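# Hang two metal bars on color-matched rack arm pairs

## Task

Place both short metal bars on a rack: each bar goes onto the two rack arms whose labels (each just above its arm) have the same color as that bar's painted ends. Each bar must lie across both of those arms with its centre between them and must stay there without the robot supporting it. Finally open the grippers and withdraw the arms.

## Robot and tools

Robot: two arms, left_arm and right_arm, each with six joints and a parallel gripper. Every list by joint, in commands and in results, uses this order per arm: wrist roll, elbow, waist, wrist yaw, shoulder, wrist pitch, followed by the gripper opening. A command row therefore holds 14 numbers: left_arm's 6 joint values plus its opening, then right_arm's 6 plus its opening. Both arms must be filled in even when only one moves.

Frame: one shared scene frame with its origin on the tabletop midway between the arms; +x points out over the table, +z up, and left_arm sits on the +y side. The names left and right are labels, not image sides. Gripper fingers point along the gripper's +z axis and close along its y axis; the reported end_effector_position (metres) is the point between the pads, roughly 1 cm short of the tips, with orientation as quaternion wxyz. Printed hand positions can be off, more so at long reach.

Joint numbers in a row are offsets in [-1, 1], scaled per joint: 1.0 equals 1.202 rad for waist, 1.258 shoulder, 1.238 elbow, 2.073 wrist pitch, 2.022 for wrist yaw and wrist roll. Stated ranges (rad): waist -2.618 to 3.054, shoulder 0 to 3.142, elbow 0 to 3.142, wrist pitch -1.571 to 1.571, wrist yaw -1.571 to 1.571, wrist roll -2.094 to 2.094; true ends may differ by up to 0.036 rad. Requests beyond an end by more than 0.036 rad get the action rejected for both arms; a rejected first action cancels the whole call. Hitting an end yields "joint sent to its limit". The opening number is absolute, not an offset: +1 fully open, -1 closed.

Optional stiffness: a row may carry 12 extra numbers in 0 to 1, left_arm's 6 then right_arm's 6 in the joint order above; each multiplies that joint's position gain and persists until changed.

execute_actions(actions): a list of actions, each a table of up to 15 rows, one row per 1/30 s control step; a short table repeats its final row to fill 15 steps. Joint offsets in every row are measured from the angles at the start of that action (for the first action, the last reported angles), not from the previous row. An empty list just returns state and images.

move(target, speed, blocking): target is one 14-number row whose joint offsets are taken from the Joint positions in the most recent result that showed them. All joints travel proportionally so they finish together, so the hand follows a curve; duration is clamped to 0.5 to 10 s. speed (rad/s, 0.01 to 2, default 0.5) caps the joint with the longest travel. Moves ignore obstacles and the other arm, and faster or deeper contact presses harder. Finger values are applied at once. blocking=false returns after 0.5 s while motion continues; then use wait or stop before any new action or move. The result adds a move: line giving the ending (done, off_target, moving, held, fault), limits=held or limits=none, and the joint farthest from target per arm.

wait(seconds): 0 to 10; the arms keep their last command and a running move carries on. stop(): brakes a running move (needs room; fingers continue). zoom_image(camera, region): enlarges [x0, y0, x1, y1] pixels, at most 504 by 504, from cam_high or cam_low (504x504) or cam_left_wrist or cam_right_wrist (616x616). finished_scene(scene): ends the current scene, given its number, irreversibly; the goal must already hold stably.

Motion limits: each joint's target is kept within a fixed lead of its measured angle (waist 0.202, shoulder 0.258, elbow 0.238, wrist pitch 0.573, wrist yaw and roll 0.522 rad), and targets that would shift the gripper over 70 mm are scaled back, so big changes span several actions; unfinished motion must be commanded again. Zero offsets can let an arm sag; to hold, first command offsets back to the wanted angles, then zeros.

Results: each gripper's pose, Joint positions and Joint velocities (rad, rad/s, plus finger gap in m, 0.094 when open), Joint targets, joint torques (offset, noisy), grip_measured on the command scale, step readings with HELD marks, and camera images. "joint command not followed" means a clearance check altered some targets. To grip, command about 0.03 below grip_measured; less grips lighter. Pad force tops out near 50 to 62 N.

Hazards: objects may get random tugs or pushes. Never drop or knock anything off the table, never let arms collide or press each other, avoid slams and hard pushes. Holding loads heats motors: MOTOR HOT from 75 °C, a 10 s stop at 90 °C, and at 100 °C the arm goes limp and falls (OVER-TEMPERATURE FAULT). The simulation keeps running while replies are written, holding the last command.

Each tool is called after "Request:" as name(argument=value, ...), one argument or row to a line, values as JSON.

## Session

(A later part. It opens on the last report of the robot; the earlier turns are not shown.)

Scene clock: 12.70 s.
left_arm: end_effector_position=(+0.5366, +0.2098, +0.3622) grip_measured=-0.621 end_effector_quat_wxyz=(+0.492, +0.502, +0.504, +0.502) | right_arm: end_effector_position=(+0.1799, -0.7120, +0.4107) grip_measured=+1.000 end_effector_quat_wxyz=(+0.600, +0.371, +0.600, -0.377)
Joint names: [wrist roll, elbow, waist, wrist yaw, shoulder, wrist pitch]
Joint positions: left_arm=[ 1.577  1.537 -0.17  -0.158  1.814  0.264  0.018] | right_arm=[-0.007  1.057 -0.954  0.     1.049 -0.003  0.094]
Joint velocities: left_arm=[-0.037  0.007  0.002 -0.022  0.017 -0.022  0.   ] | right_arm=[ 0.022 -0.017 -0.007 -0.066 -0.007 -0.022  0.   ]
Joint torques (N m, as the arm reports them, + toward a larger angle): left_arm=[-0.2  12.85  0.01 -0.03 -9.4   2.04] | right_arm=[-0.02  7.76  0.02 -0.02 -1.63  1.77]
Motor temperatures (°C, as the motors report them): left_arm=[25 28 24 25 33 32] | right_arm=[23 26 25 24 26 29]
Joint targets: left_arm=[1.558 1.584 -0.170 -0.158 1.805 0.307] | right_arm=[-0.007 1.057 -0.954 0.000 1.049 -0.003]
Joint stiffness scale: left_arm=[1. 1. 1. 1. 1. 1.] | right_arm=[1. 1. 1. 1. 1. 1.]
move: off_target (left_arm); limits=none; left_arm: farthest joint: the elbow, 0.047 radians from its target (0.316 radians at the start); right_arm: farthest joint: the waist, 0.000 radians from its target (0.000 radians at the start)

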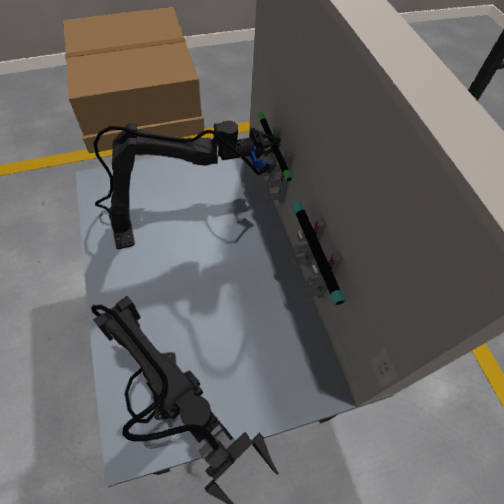

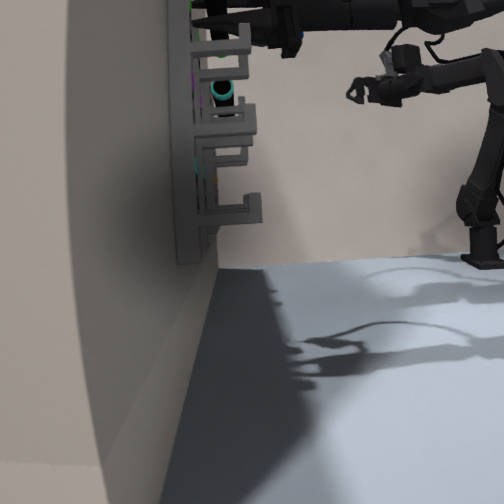

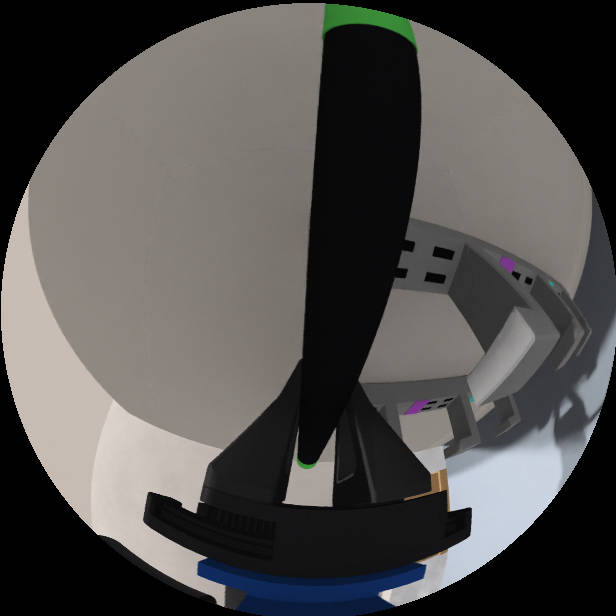

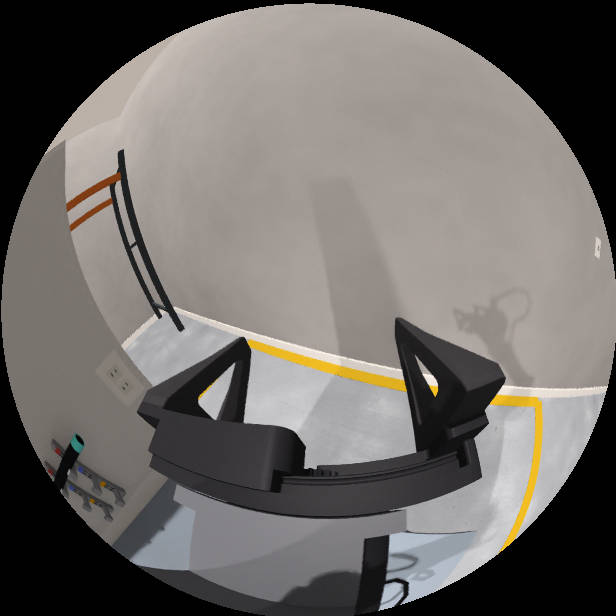

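Request:
move(
  target=[-0.008,-0.062,0,0,0.008,0.012,-0.66,0,0,0,0,0,0,1],
  speed=0.08,
)

Request:
move(
  target=[0,0,0,0,0,0.005,0.4,0,0,0,0,0,0,1],
)

Request:
move(
  target=[-0.01,-0.4,0,0,-0.41,0.005,0.4,0,0,0,0,0,0,1],
)

Scene clock: 14.70 s.
left_arm: end_effector_position=(+0.5368, +0.2098, +0.3220) grip_measured=-0.621 end_effector_quat_wxyz=(+0.468, +0.525, +0.521, +0.484) | right_arm: end_effector_position=(+0.1799, -0.7120, +0.4107) grip_measured=+1.000 end_effector_quat_wxyz=(+0.600, +0.371, +0.600, -0.377)
Joint names: [wrist roll, elbow, waist, wrist yaw, shoulder, wrist pitch]
Joint positions: left_arm=[ 1.576  1.471 -0.17  -0.158  1.825  0.259  0.018] | right_arm=[-0.007  1.057 -0.954  0.     1.049 -0.003  0.094]
Joint velocities: left_arm=[-0.007  0.017 -0.007 -0.066  0.002  0.022 -0.001] | right_arm=[-0.007  0.002  0.002  0.022 -0.017 -0.037  0.   ]
Joint torques (N m, as the arm reports them, + toward a larger angle): left_arm=[-0.16  7.41  0.17  0.03 -8.74  1.98] | right_arm=[-0.02  7.76  0.02 -0.02 -1.64  1.77]
Motor temperatures (°C, as the motors report them): left_arm=[25 29 24 25 33 33] | right_arm=[23 27 25 24 26 29]
Joint targets: left_arm=[1.561 1.460 -0.170 -0.158 1.824 0.289] | right_arm=[-0.007 1.057 -0.954 0.000 1.049 -0.003]
Joint stiffness scale: left_arm=[1. 1. 1. 1. 1. 1.] | right_arm=[1. 1. 1. 1. 1. 1.]
move: off_target (left_arm); limits=none; left_arm: farthest joint: the wrist pitch, 0.030 radians from its target (0.025 radians at the start); right_arm: farthest joint: the waist, 0.000 radians from its target (0.000 radians at the start)

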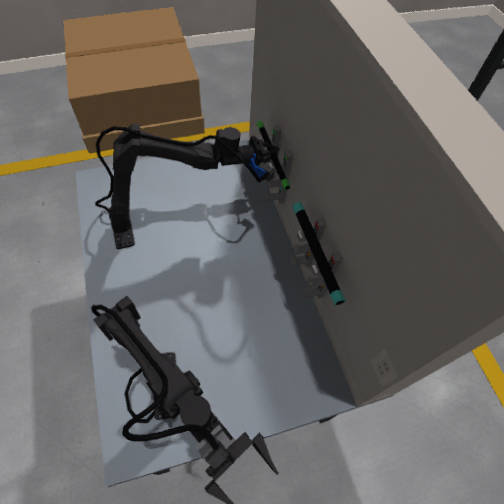

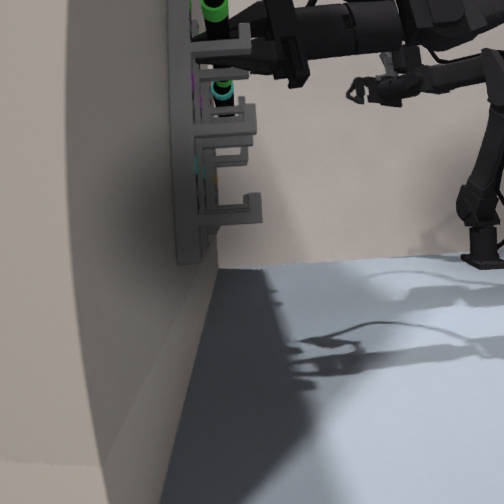

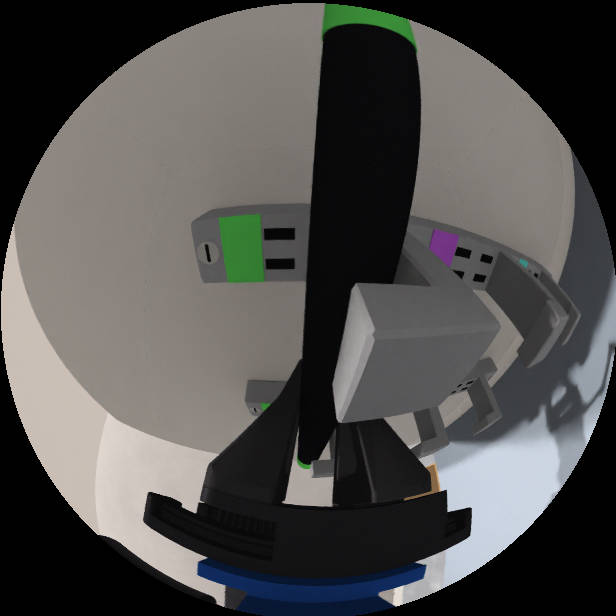

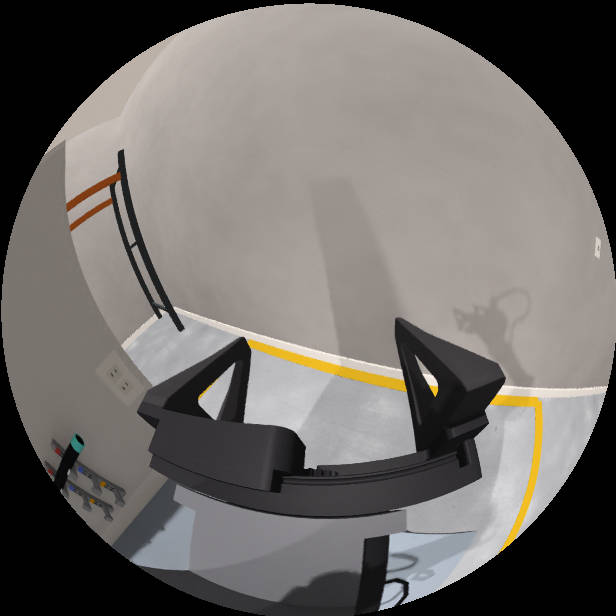

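Scene clock: 15.40 s.
left_arm: end_effector_position=(+0.5368, +0.2098, +0.3217) grip_measured=+0.398 end_effector_quat_wxyz=(+0.466, +0.527, +0.520, +0.485) | right_arm: end_effector_position=(+0.1799, -0.7120, +0.4107) grip_measured=+1.000 end_effector_quat_wxyz=(+0.600, +0.371, +0.600, -0.377)
Joint names: [wrist roll, elbow, waist, wrist yaw, shoulder, wrist pitch]
Joint positions: left_arm=[ 1.581  1.471 -0.17  -0.158  1.825  0.257  0.066] | right_arm=[-0.007  1.057 -0.954  0.     1.049 -0.003  0.094]
Joint velocities: left_arm=[ 0.022 -0.007 -0.002 -0.037 -0.012 -0.007  0.001] | right_arm=[-0.022 -0.002 -0.007  0.066 -0.022 -0.007  0.   ]
Joint torques (N m, as the arm reports them, + toward a larger angle): left_arm=[-0.09  8.37  0.02 -0.01 -8.82  1.79] | right_arm=[-0.01  7.77  0.01 -0.02 -1.64  1.77]
Motor temperatures (°C, as the motors report them): left_arm=[25 29 24 25 33 33] | right_arm=[23 27 25 24 26 29]
Joint targets: left_arm=[1.576 1.471 -0.170 -0.158 1.825 0.269] | right_arm=[-0.007 1.057 -0.954 0.000 1.049 -0.003]
Joint stiffness scale: left_arm=[1. 1. 1. 1. 1. 1.] | right_arm=[1. 1. 1. 1. 1. 1.]
move: done; limits=none; left_arm: farthest joint: the wrist pitch, 0.012 radians from its target (0.011 radians at the start); right_arm: farthest joint: the waist, 0.000 radians from its target (0.000 radians at the start)

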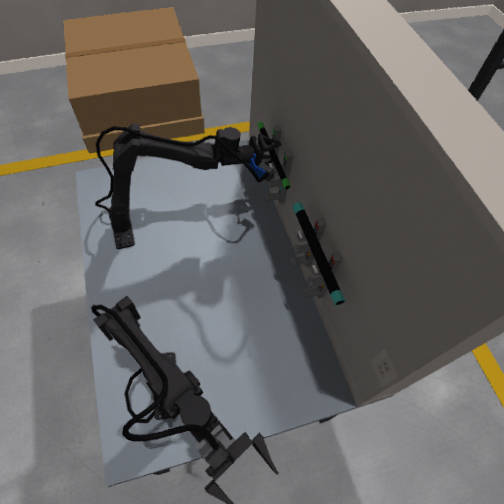

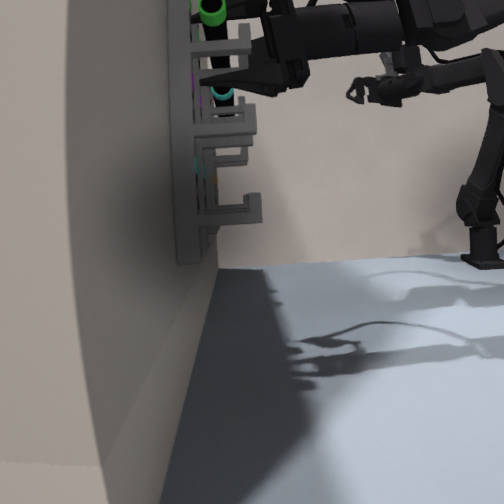

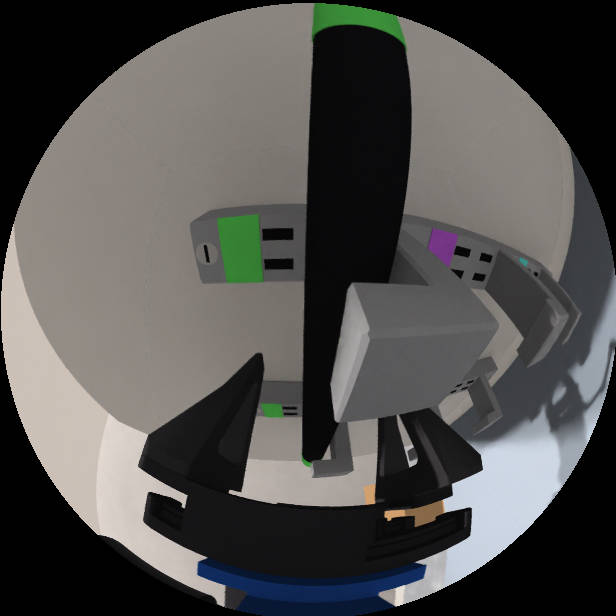

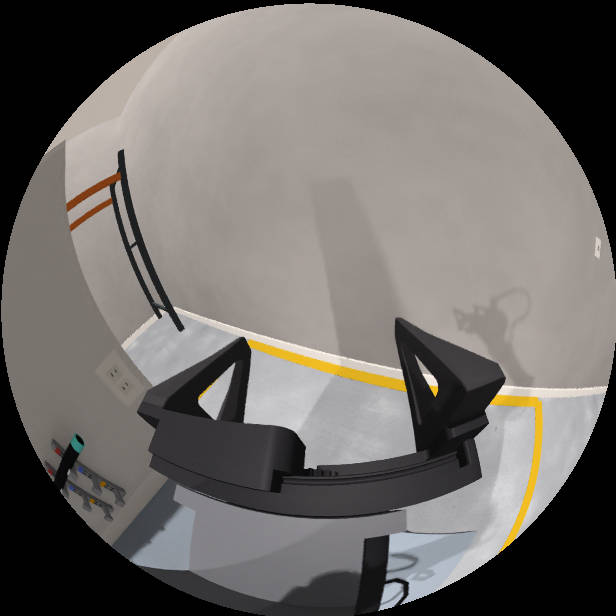

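Scene clock: 16.80 s.
left_arm: end_effector_position=(+0.4097, +0.2285, +0.3274) grip_measured=+0.398 end_effector_quat_wxyz=(+0.469, +0.524, +0.519, +0.486) | right_arm: end_effector_position=(+0.1799, -0.7120, +0.4107) grip_measured=+1.000 end_effector_quat_wxyz=(+0.600, +0.371, +0.600, -0.377)
Joint names: [wrist roll, elbow, waist, wrist yaw, shoulder, wrist pitch]
Joint positions: left_arm=[ 1.579  0.989 -0.17  -0.158  1.332  0.253  0.066] | right_arm=[-0.007  1.057 -0.954  0.     1.049 -0.003  0.094]
Joint velocities: left_arm=[ 0.081  0.002  0.002  0.022 -0.002  0.066  0.   ] | right_arm=[ 0.007  0.002 -0.012 -0.007  0.002 -0.051  0.   ]
Joint torques (N m, as the arm reports them, + toward a larger angle): left_arm=[-0.16  7.24  0.08 -0.03 -6.38  1.77] | right_arm=[-0.01  7.76  0.02 -0.02 -1.63  1.77]
Motor temperatures (°C, as the motors report them): left_arm=[25 29 24 25 33 33] | right_arm=[23 27 25 24 26 29]
Joint targets: left_arm=[1.560 0.976 -0.170 -0.158 1.309 0.268] | right_arm=[-0.007 1.057 -0.954 0.000 1.049 -0.003]
Joint stiffness scale: left_arm=[1. 1. 1. 1. 1. 1.] | right_arm=[1. 1. 1. 1. 1. 1.]
move: off_target (left_arm); limits=none; left_arm: farthest joint: the shoulder, 0.022 radians from its target (0.516 radians at the start); right_arm: farthest joint: the waist, 0.000 radians from its target (0.000 radians at the start)

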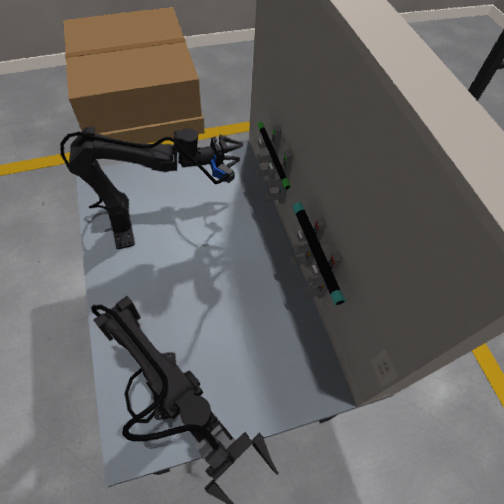

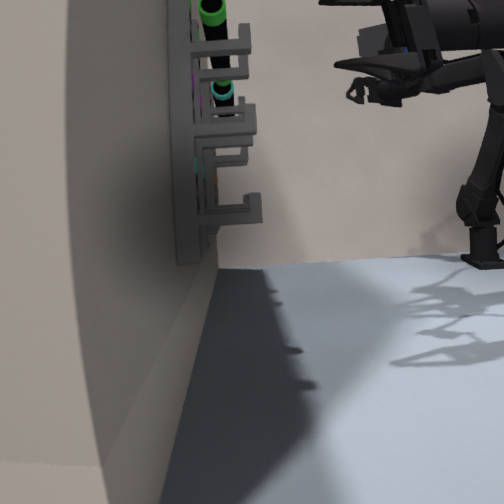

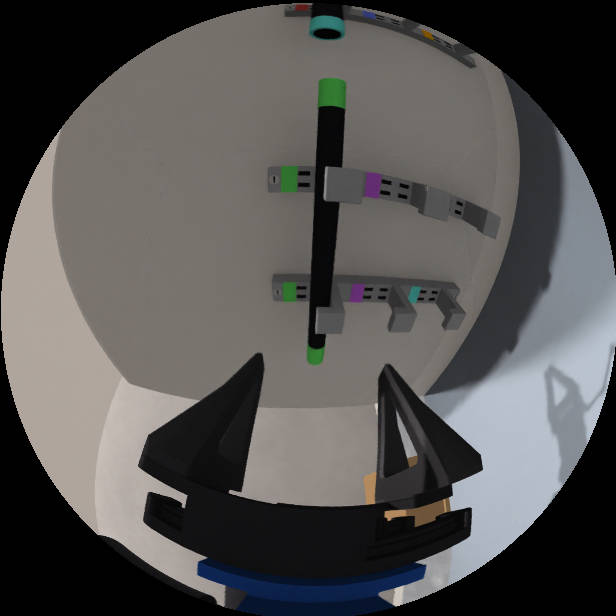

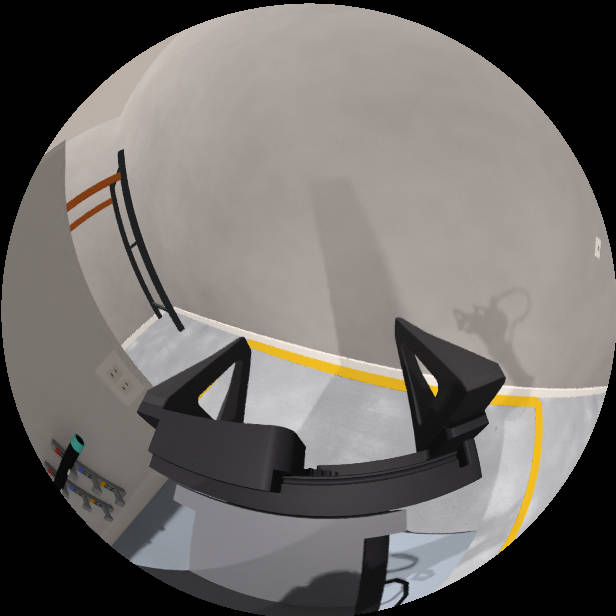

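Use waist −0.83 / yaw −0.31 for the pre-pose, for more margin.

Request:
move(
  target=[-0.01,0.742,-0.55,-0.081,0.634,0.017,0.4,0,0,0,0,0,0,1],
  speed=0.6,
)

Request:
move(
  target=[-0.008,0.63,0.07,0.046,0.338,-0.148,0.4,0,0,0,0,0,0,1],
  speed=0.35,
)

Scene clock: 19.40 s.
left_arm: end_effector_position=(+0.4464, -0.1717, +0.3304) grip_measured=+0.398 end_effector_quat_wxyz=(+0.605, +0.613, +0.358, +0.361) | right_arm: end_effector_position=(+0.1799, -0.7120, +0.4107) grip_measured=+1.000 end_effector_quat_wxyz=(+0.600, +0.371, +0.600, -0.377)
Joint names: [wrist roll, elbow, waist, wrist yaw, shoulder, wrist pitch]
Joint positions: left_arm=[ 1.577  1.864 -0.837 -0.309  2.139  0.268  0.066] | right_arm=[-0.007  1.057 -0.954  0.     1.049 -0.003  0.094]
Joint velocities: left_arm=[ 0.037 -0.007 -0.017 -0.095 -0.007  0.066 -0.001] | right_arm=[-0.022 -0.002 -0.002 -0.022  0.007  0.022  0.   ]
Joint torques (N m, as the arm reports them, + toward a larger angle): left_arm=[ -0.24  12.49   0.5   -0.19 -12.16   1.81] | right_arm=[-0.01  7.76  0.01 -0.02 -1.63  1.77]
Motor temperatures (°C, as the motors report them): left_arm=[25 29 24 25 34 34] | right_arm=[23 27 25 24 26 30]
Joint targets: left_arm=[1.559 1.908 -0.831 -0.322 2.129 0.288] | right_arm=[-0.007 1.057 -0.954 0.000 1.049 -0.003]
Joint stiffness scale: left_arm=[1. 1. 1. 1. 1. 1.] | right_arm=[1. 1. 1. 1. 1. 1.]
move: off_target (left_arm); limits=none; left_arm: farthest joint: the elbow, 0.044 radians from its target (0.918 radians at the start); right_arm: farthest joint: the waist, 0.000 radians from its target (0.000 radians at the start)

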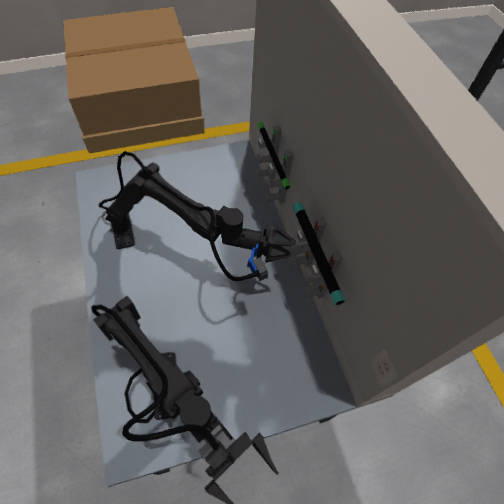

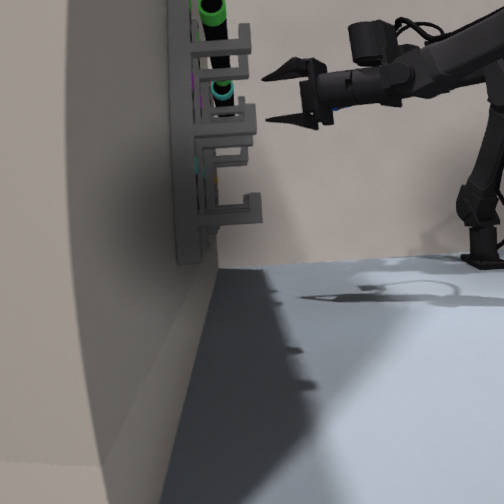

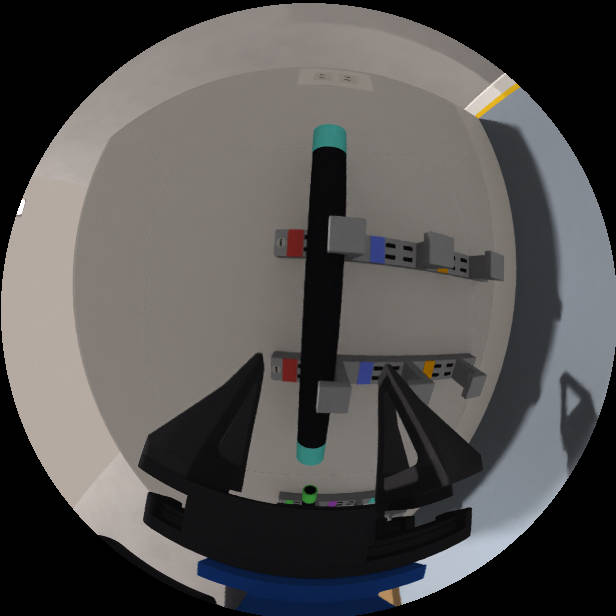

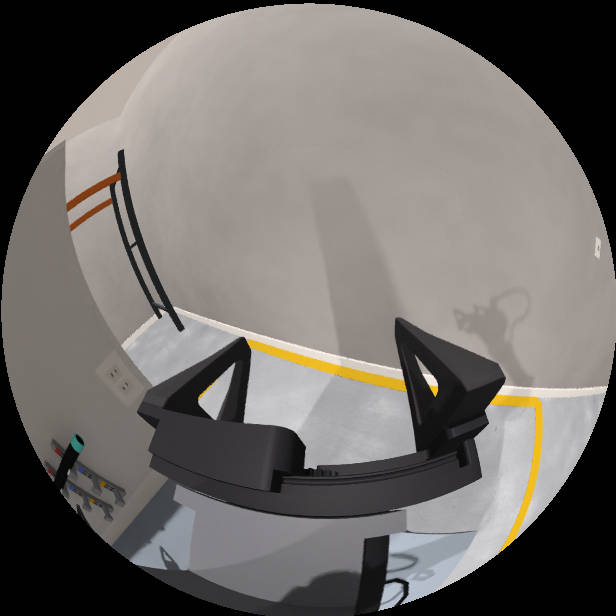

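Scene clock: 22.17 s.
left_arm: end_effector_position=(+0.5244, -0.1921, +0.3297) grip_measured=+0.398 end_effector_quat_wxyz=(+0.606, +0.613, +0.357, +0.361) | right_arm: end_effector_position=(+0.1799, -0.7120, +0.4107) grip_measured=+1.000 end_effector_quat_wxyz=(+0.600, +0.371, +0.600, -0.377)
Joint names: [wrist roll, elbow, waist, wrist yaw, shoulder, wrist pitch]
Joint positions: left_arm=[ 1.579  2.604 -0.759 -0.229  2.567 -0.043  0.066] | right_arm=[-0.007  1.057 -0.954  0.     1.049 -0.003  0.094]
Joint velocities: left_arm=[-0.051  0.002 -0.002 -0.007 -0.002 -0.051  0.001] | right_arm=[-0.022  0.002 -0.007  0.037 -0.002 -0.037  0.   ]
Joint torques (N m, as the arm reports them, + toward a larger angle): left_arm=[ -0.17  11.71   0.76   0.16 -13.86   1.71] | right_arm=[-0.01  7.76  0.01 -0.02 -1.64  1.77]
Motor temperatures (°C, as the motors report them): left_arm=[25 30 24 25 35 34] | right_arm=[23 27 25 24 26 30]
Joint targets: left_arm=[1.561 2.644 -0.753 -0.217 2.564 -0.039] | right_arm=[-0.007 1.057 -0.954 0.000 1.049 -0.003]
Joint stiffness scale: left_arm=[1. 1. 1. 1. 1. 1.] | right_arm=[1. 1. 1. 1. 1. 1.]
move: off_target (left_arm); limits=none; left_arm: farthest joint: the elbow, 0.040 radians from its target (0.780 radians at the start); right_arm: farthest joint: the waist, 0.000 radians from its target (0.000 radians at the start)

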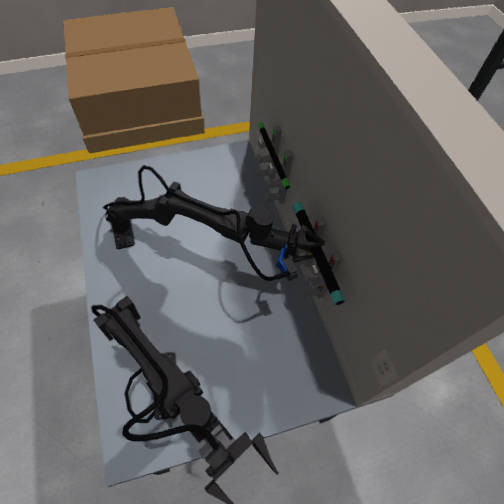

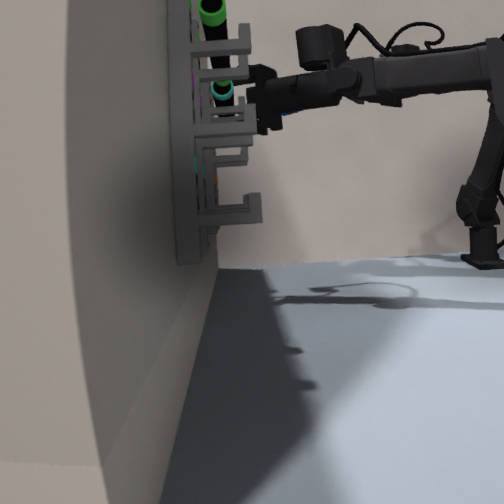

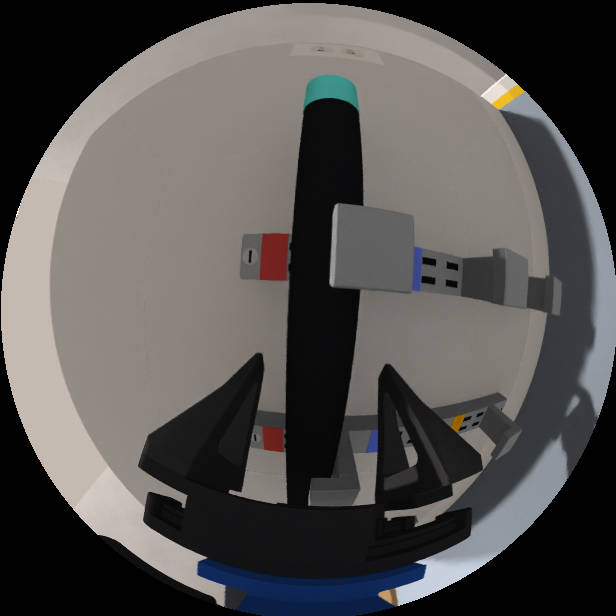

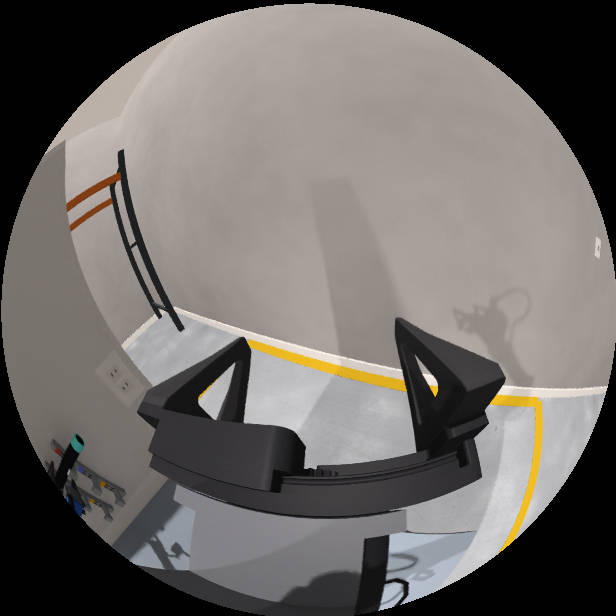

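Request:
move(
  target=[-0.008,0.03,0,0,0,0.015,-0.45,0,0,0,0,0,0,1],
)

Request:
move(
  target=[-0.01,0.03,0,0,-0.075,0.025,-0.45,0,0,0,0,0,0,1],
  speed=0.1,
)

Scene clock: 23.23 s.
left_arm: end_effector_position=(+0.5262, -0.1909, +0.3283) grip_measured=-0.211 end_effector_quat_wxyz=(+0.615, +0.598, +0.378, +0.349) | right_arm: end_effector_position=(+0.1799, -0.7120, +0.4107) grip_measured=+1.000 end_effector_quat_wxyz=(+0.600, +0.371, +0.600, -0.377)
Joint names: [wrist roll, elbow, waist, wrist yaw, shoulder, wrist pitch]
Joint positions: left_arm=[ 1.524  2.603 -0.761 -0.246  2.573 -0.03   0.037] | right_arm=[-0.007  1.057 -0.954  0.     1.049 -0.003  0.094]
Joint velocities: left_arm=[-0.037 -0.002 -0.012 -0.037  0.002  0.037  0.001] | right_arm=[-0.081  0.002  0.007 -0.037  0.007  0.022  0.   ]
Joint torques (N m, as the arm reports them, + toward a larger angle): left_arm=[  0.41  11.78  -0.11   0.19 -14.22   1.77] | right_arm=[-0.01  7.76  0.02 -0.02 -1.64  1.77]
Motor temperatures (°C, as the motors report them): left_arm=[25 30 24 25 36 34] | right_arm=[23 27 25 24 26 30]
Joint targets: left_arm=[1.563 2.641 -0.759 -0.229 2.567 -0.012] | right_arm=[-0.007 1.057 -0.954 0.000 1.049 -0.003]
Joint stiffness scale: left_arm=[1. 1. 1. 1. 1. 1.] | right_arm=[1. 1. 1. 1. 1. 1.]
move: off_target (left_arm); limits=none; left_arm: farthest joint: the wrist roll, 0.039 radians from its target (0.016 radians at the start); right_arm: farthest joint: the waist, 0.000 radians from its target (0.000 radians at the start)

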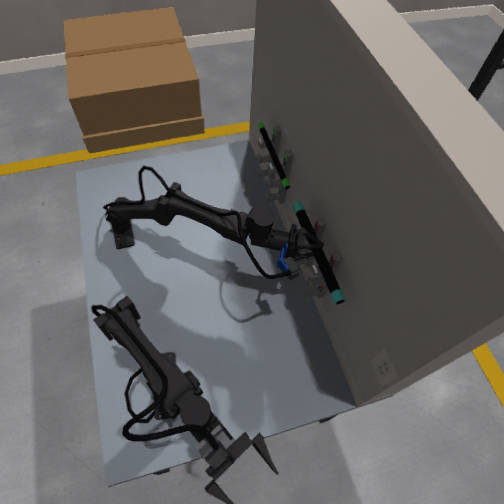

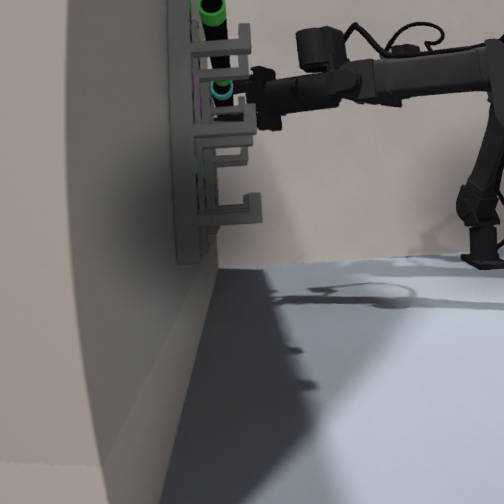

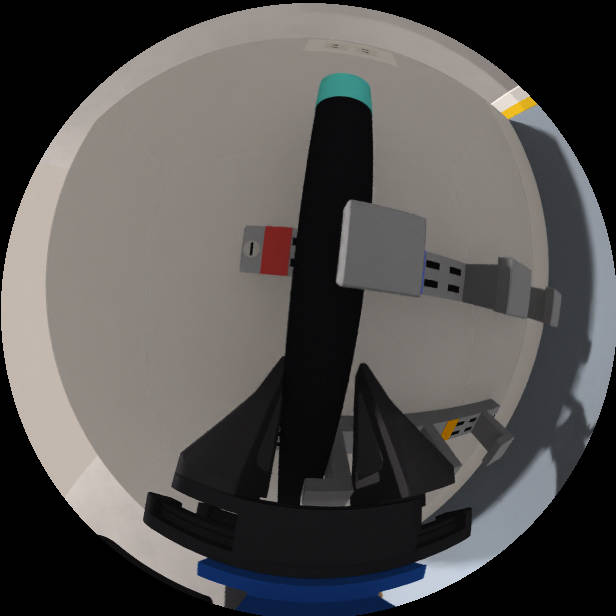

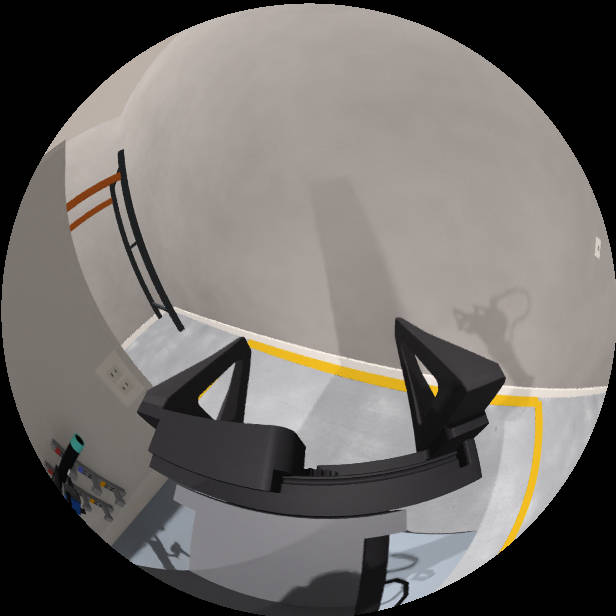

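Scene clock: 24.40 s.
left_arm: end_effector_position=(+0.5259, -0.1902, +0.3309) grip_measured=-0.222 end_effector_quat_wxyz=(+0.620, +0.591, +0.385, +0.343) | right_arm: end_effector_position=(+0.1799, -0.7120, +0.4107) grip_measured=+1.000 end_effector_quat_wxyz=(+0.600, +0.371, +0.600, -0.377)
Joint names: [wrist roll, elbow, waist, wrist yaw, shoulder, wrist pitch]
Joint positions: left_arm=[ 1.5    2.603 -0.761 -0.248  2.569 -0.029  0.037] | right_arm=[-0.007  1.057 -0.954  0.     1.049 -0.003  0.094]
Joint velocities: left_arm=[ 0.022  0.002  0.007 -0.022 -0.007 -0.007  0.   ] | right_arm=[-0.037 -0.002 -0.027  0.022 -0.002 -0.037  0.   ]
Joint torques (N m, as the arm reports them, + toward a larger angle): left_arm=[  0.    11.06   0.05   0.02 -19.49   2.03] | right_arm=[-0.01  7.76  0.01 -0.02 -1.64  1.77]
Motor temperatures (°C, as the motors report them): left_arm=[25 30 24 25 38 34] | right_arm=[23 27 25 24 26 30]
Joint targets: left_arm=[1.503 2.634 -0.761 -0.246 2.493 0.013] | right_arm=[-0.007 1.057 -0.954 0.000 1.049 -0.003]
Joint stiffness scale: left_arm=[1. 1. 1. 1. 1. 1.] | right_arm=[1. 1. 1. 1. 1. 1.]
move: off_target (left_arm); limits=none; left_arm: farthest joint: the shoulder, 0.091 radians from its target (0.094 radians at the start); right_arm: farthest joint: the waist, 0.000 radians from its target (0.000 radians at the start)

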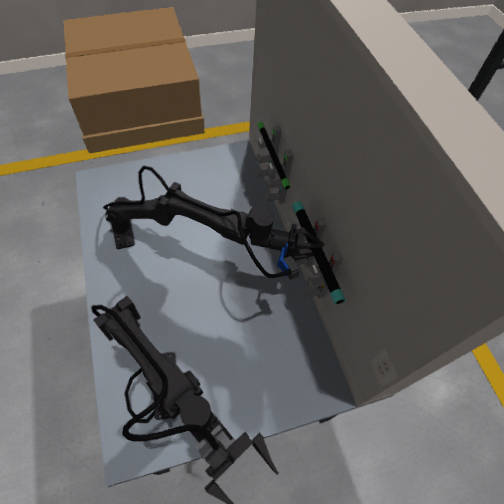

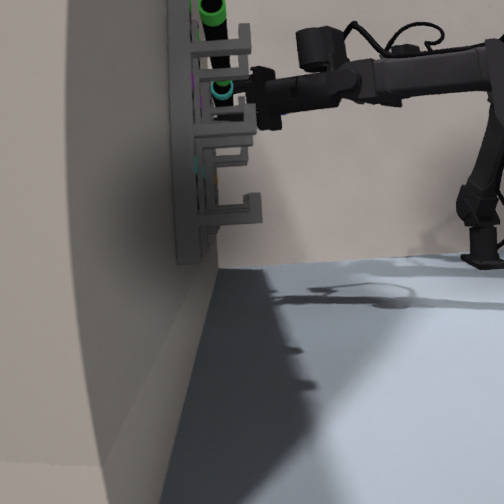

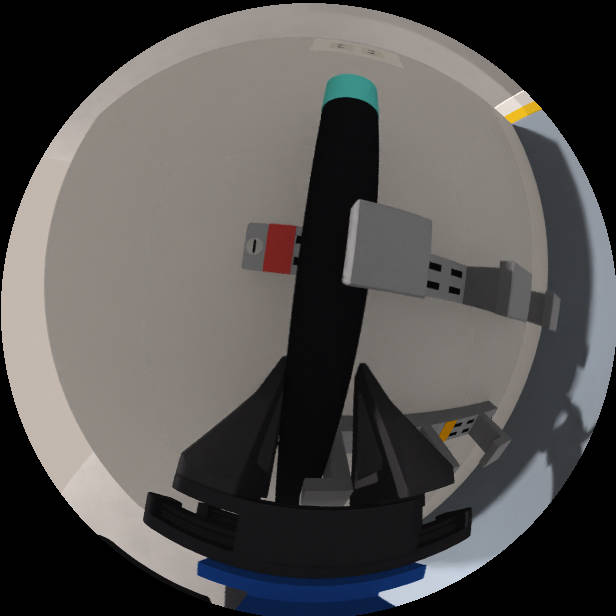

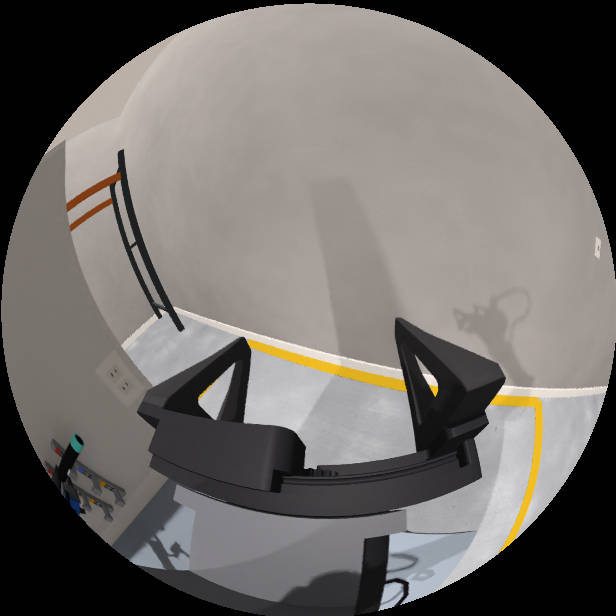

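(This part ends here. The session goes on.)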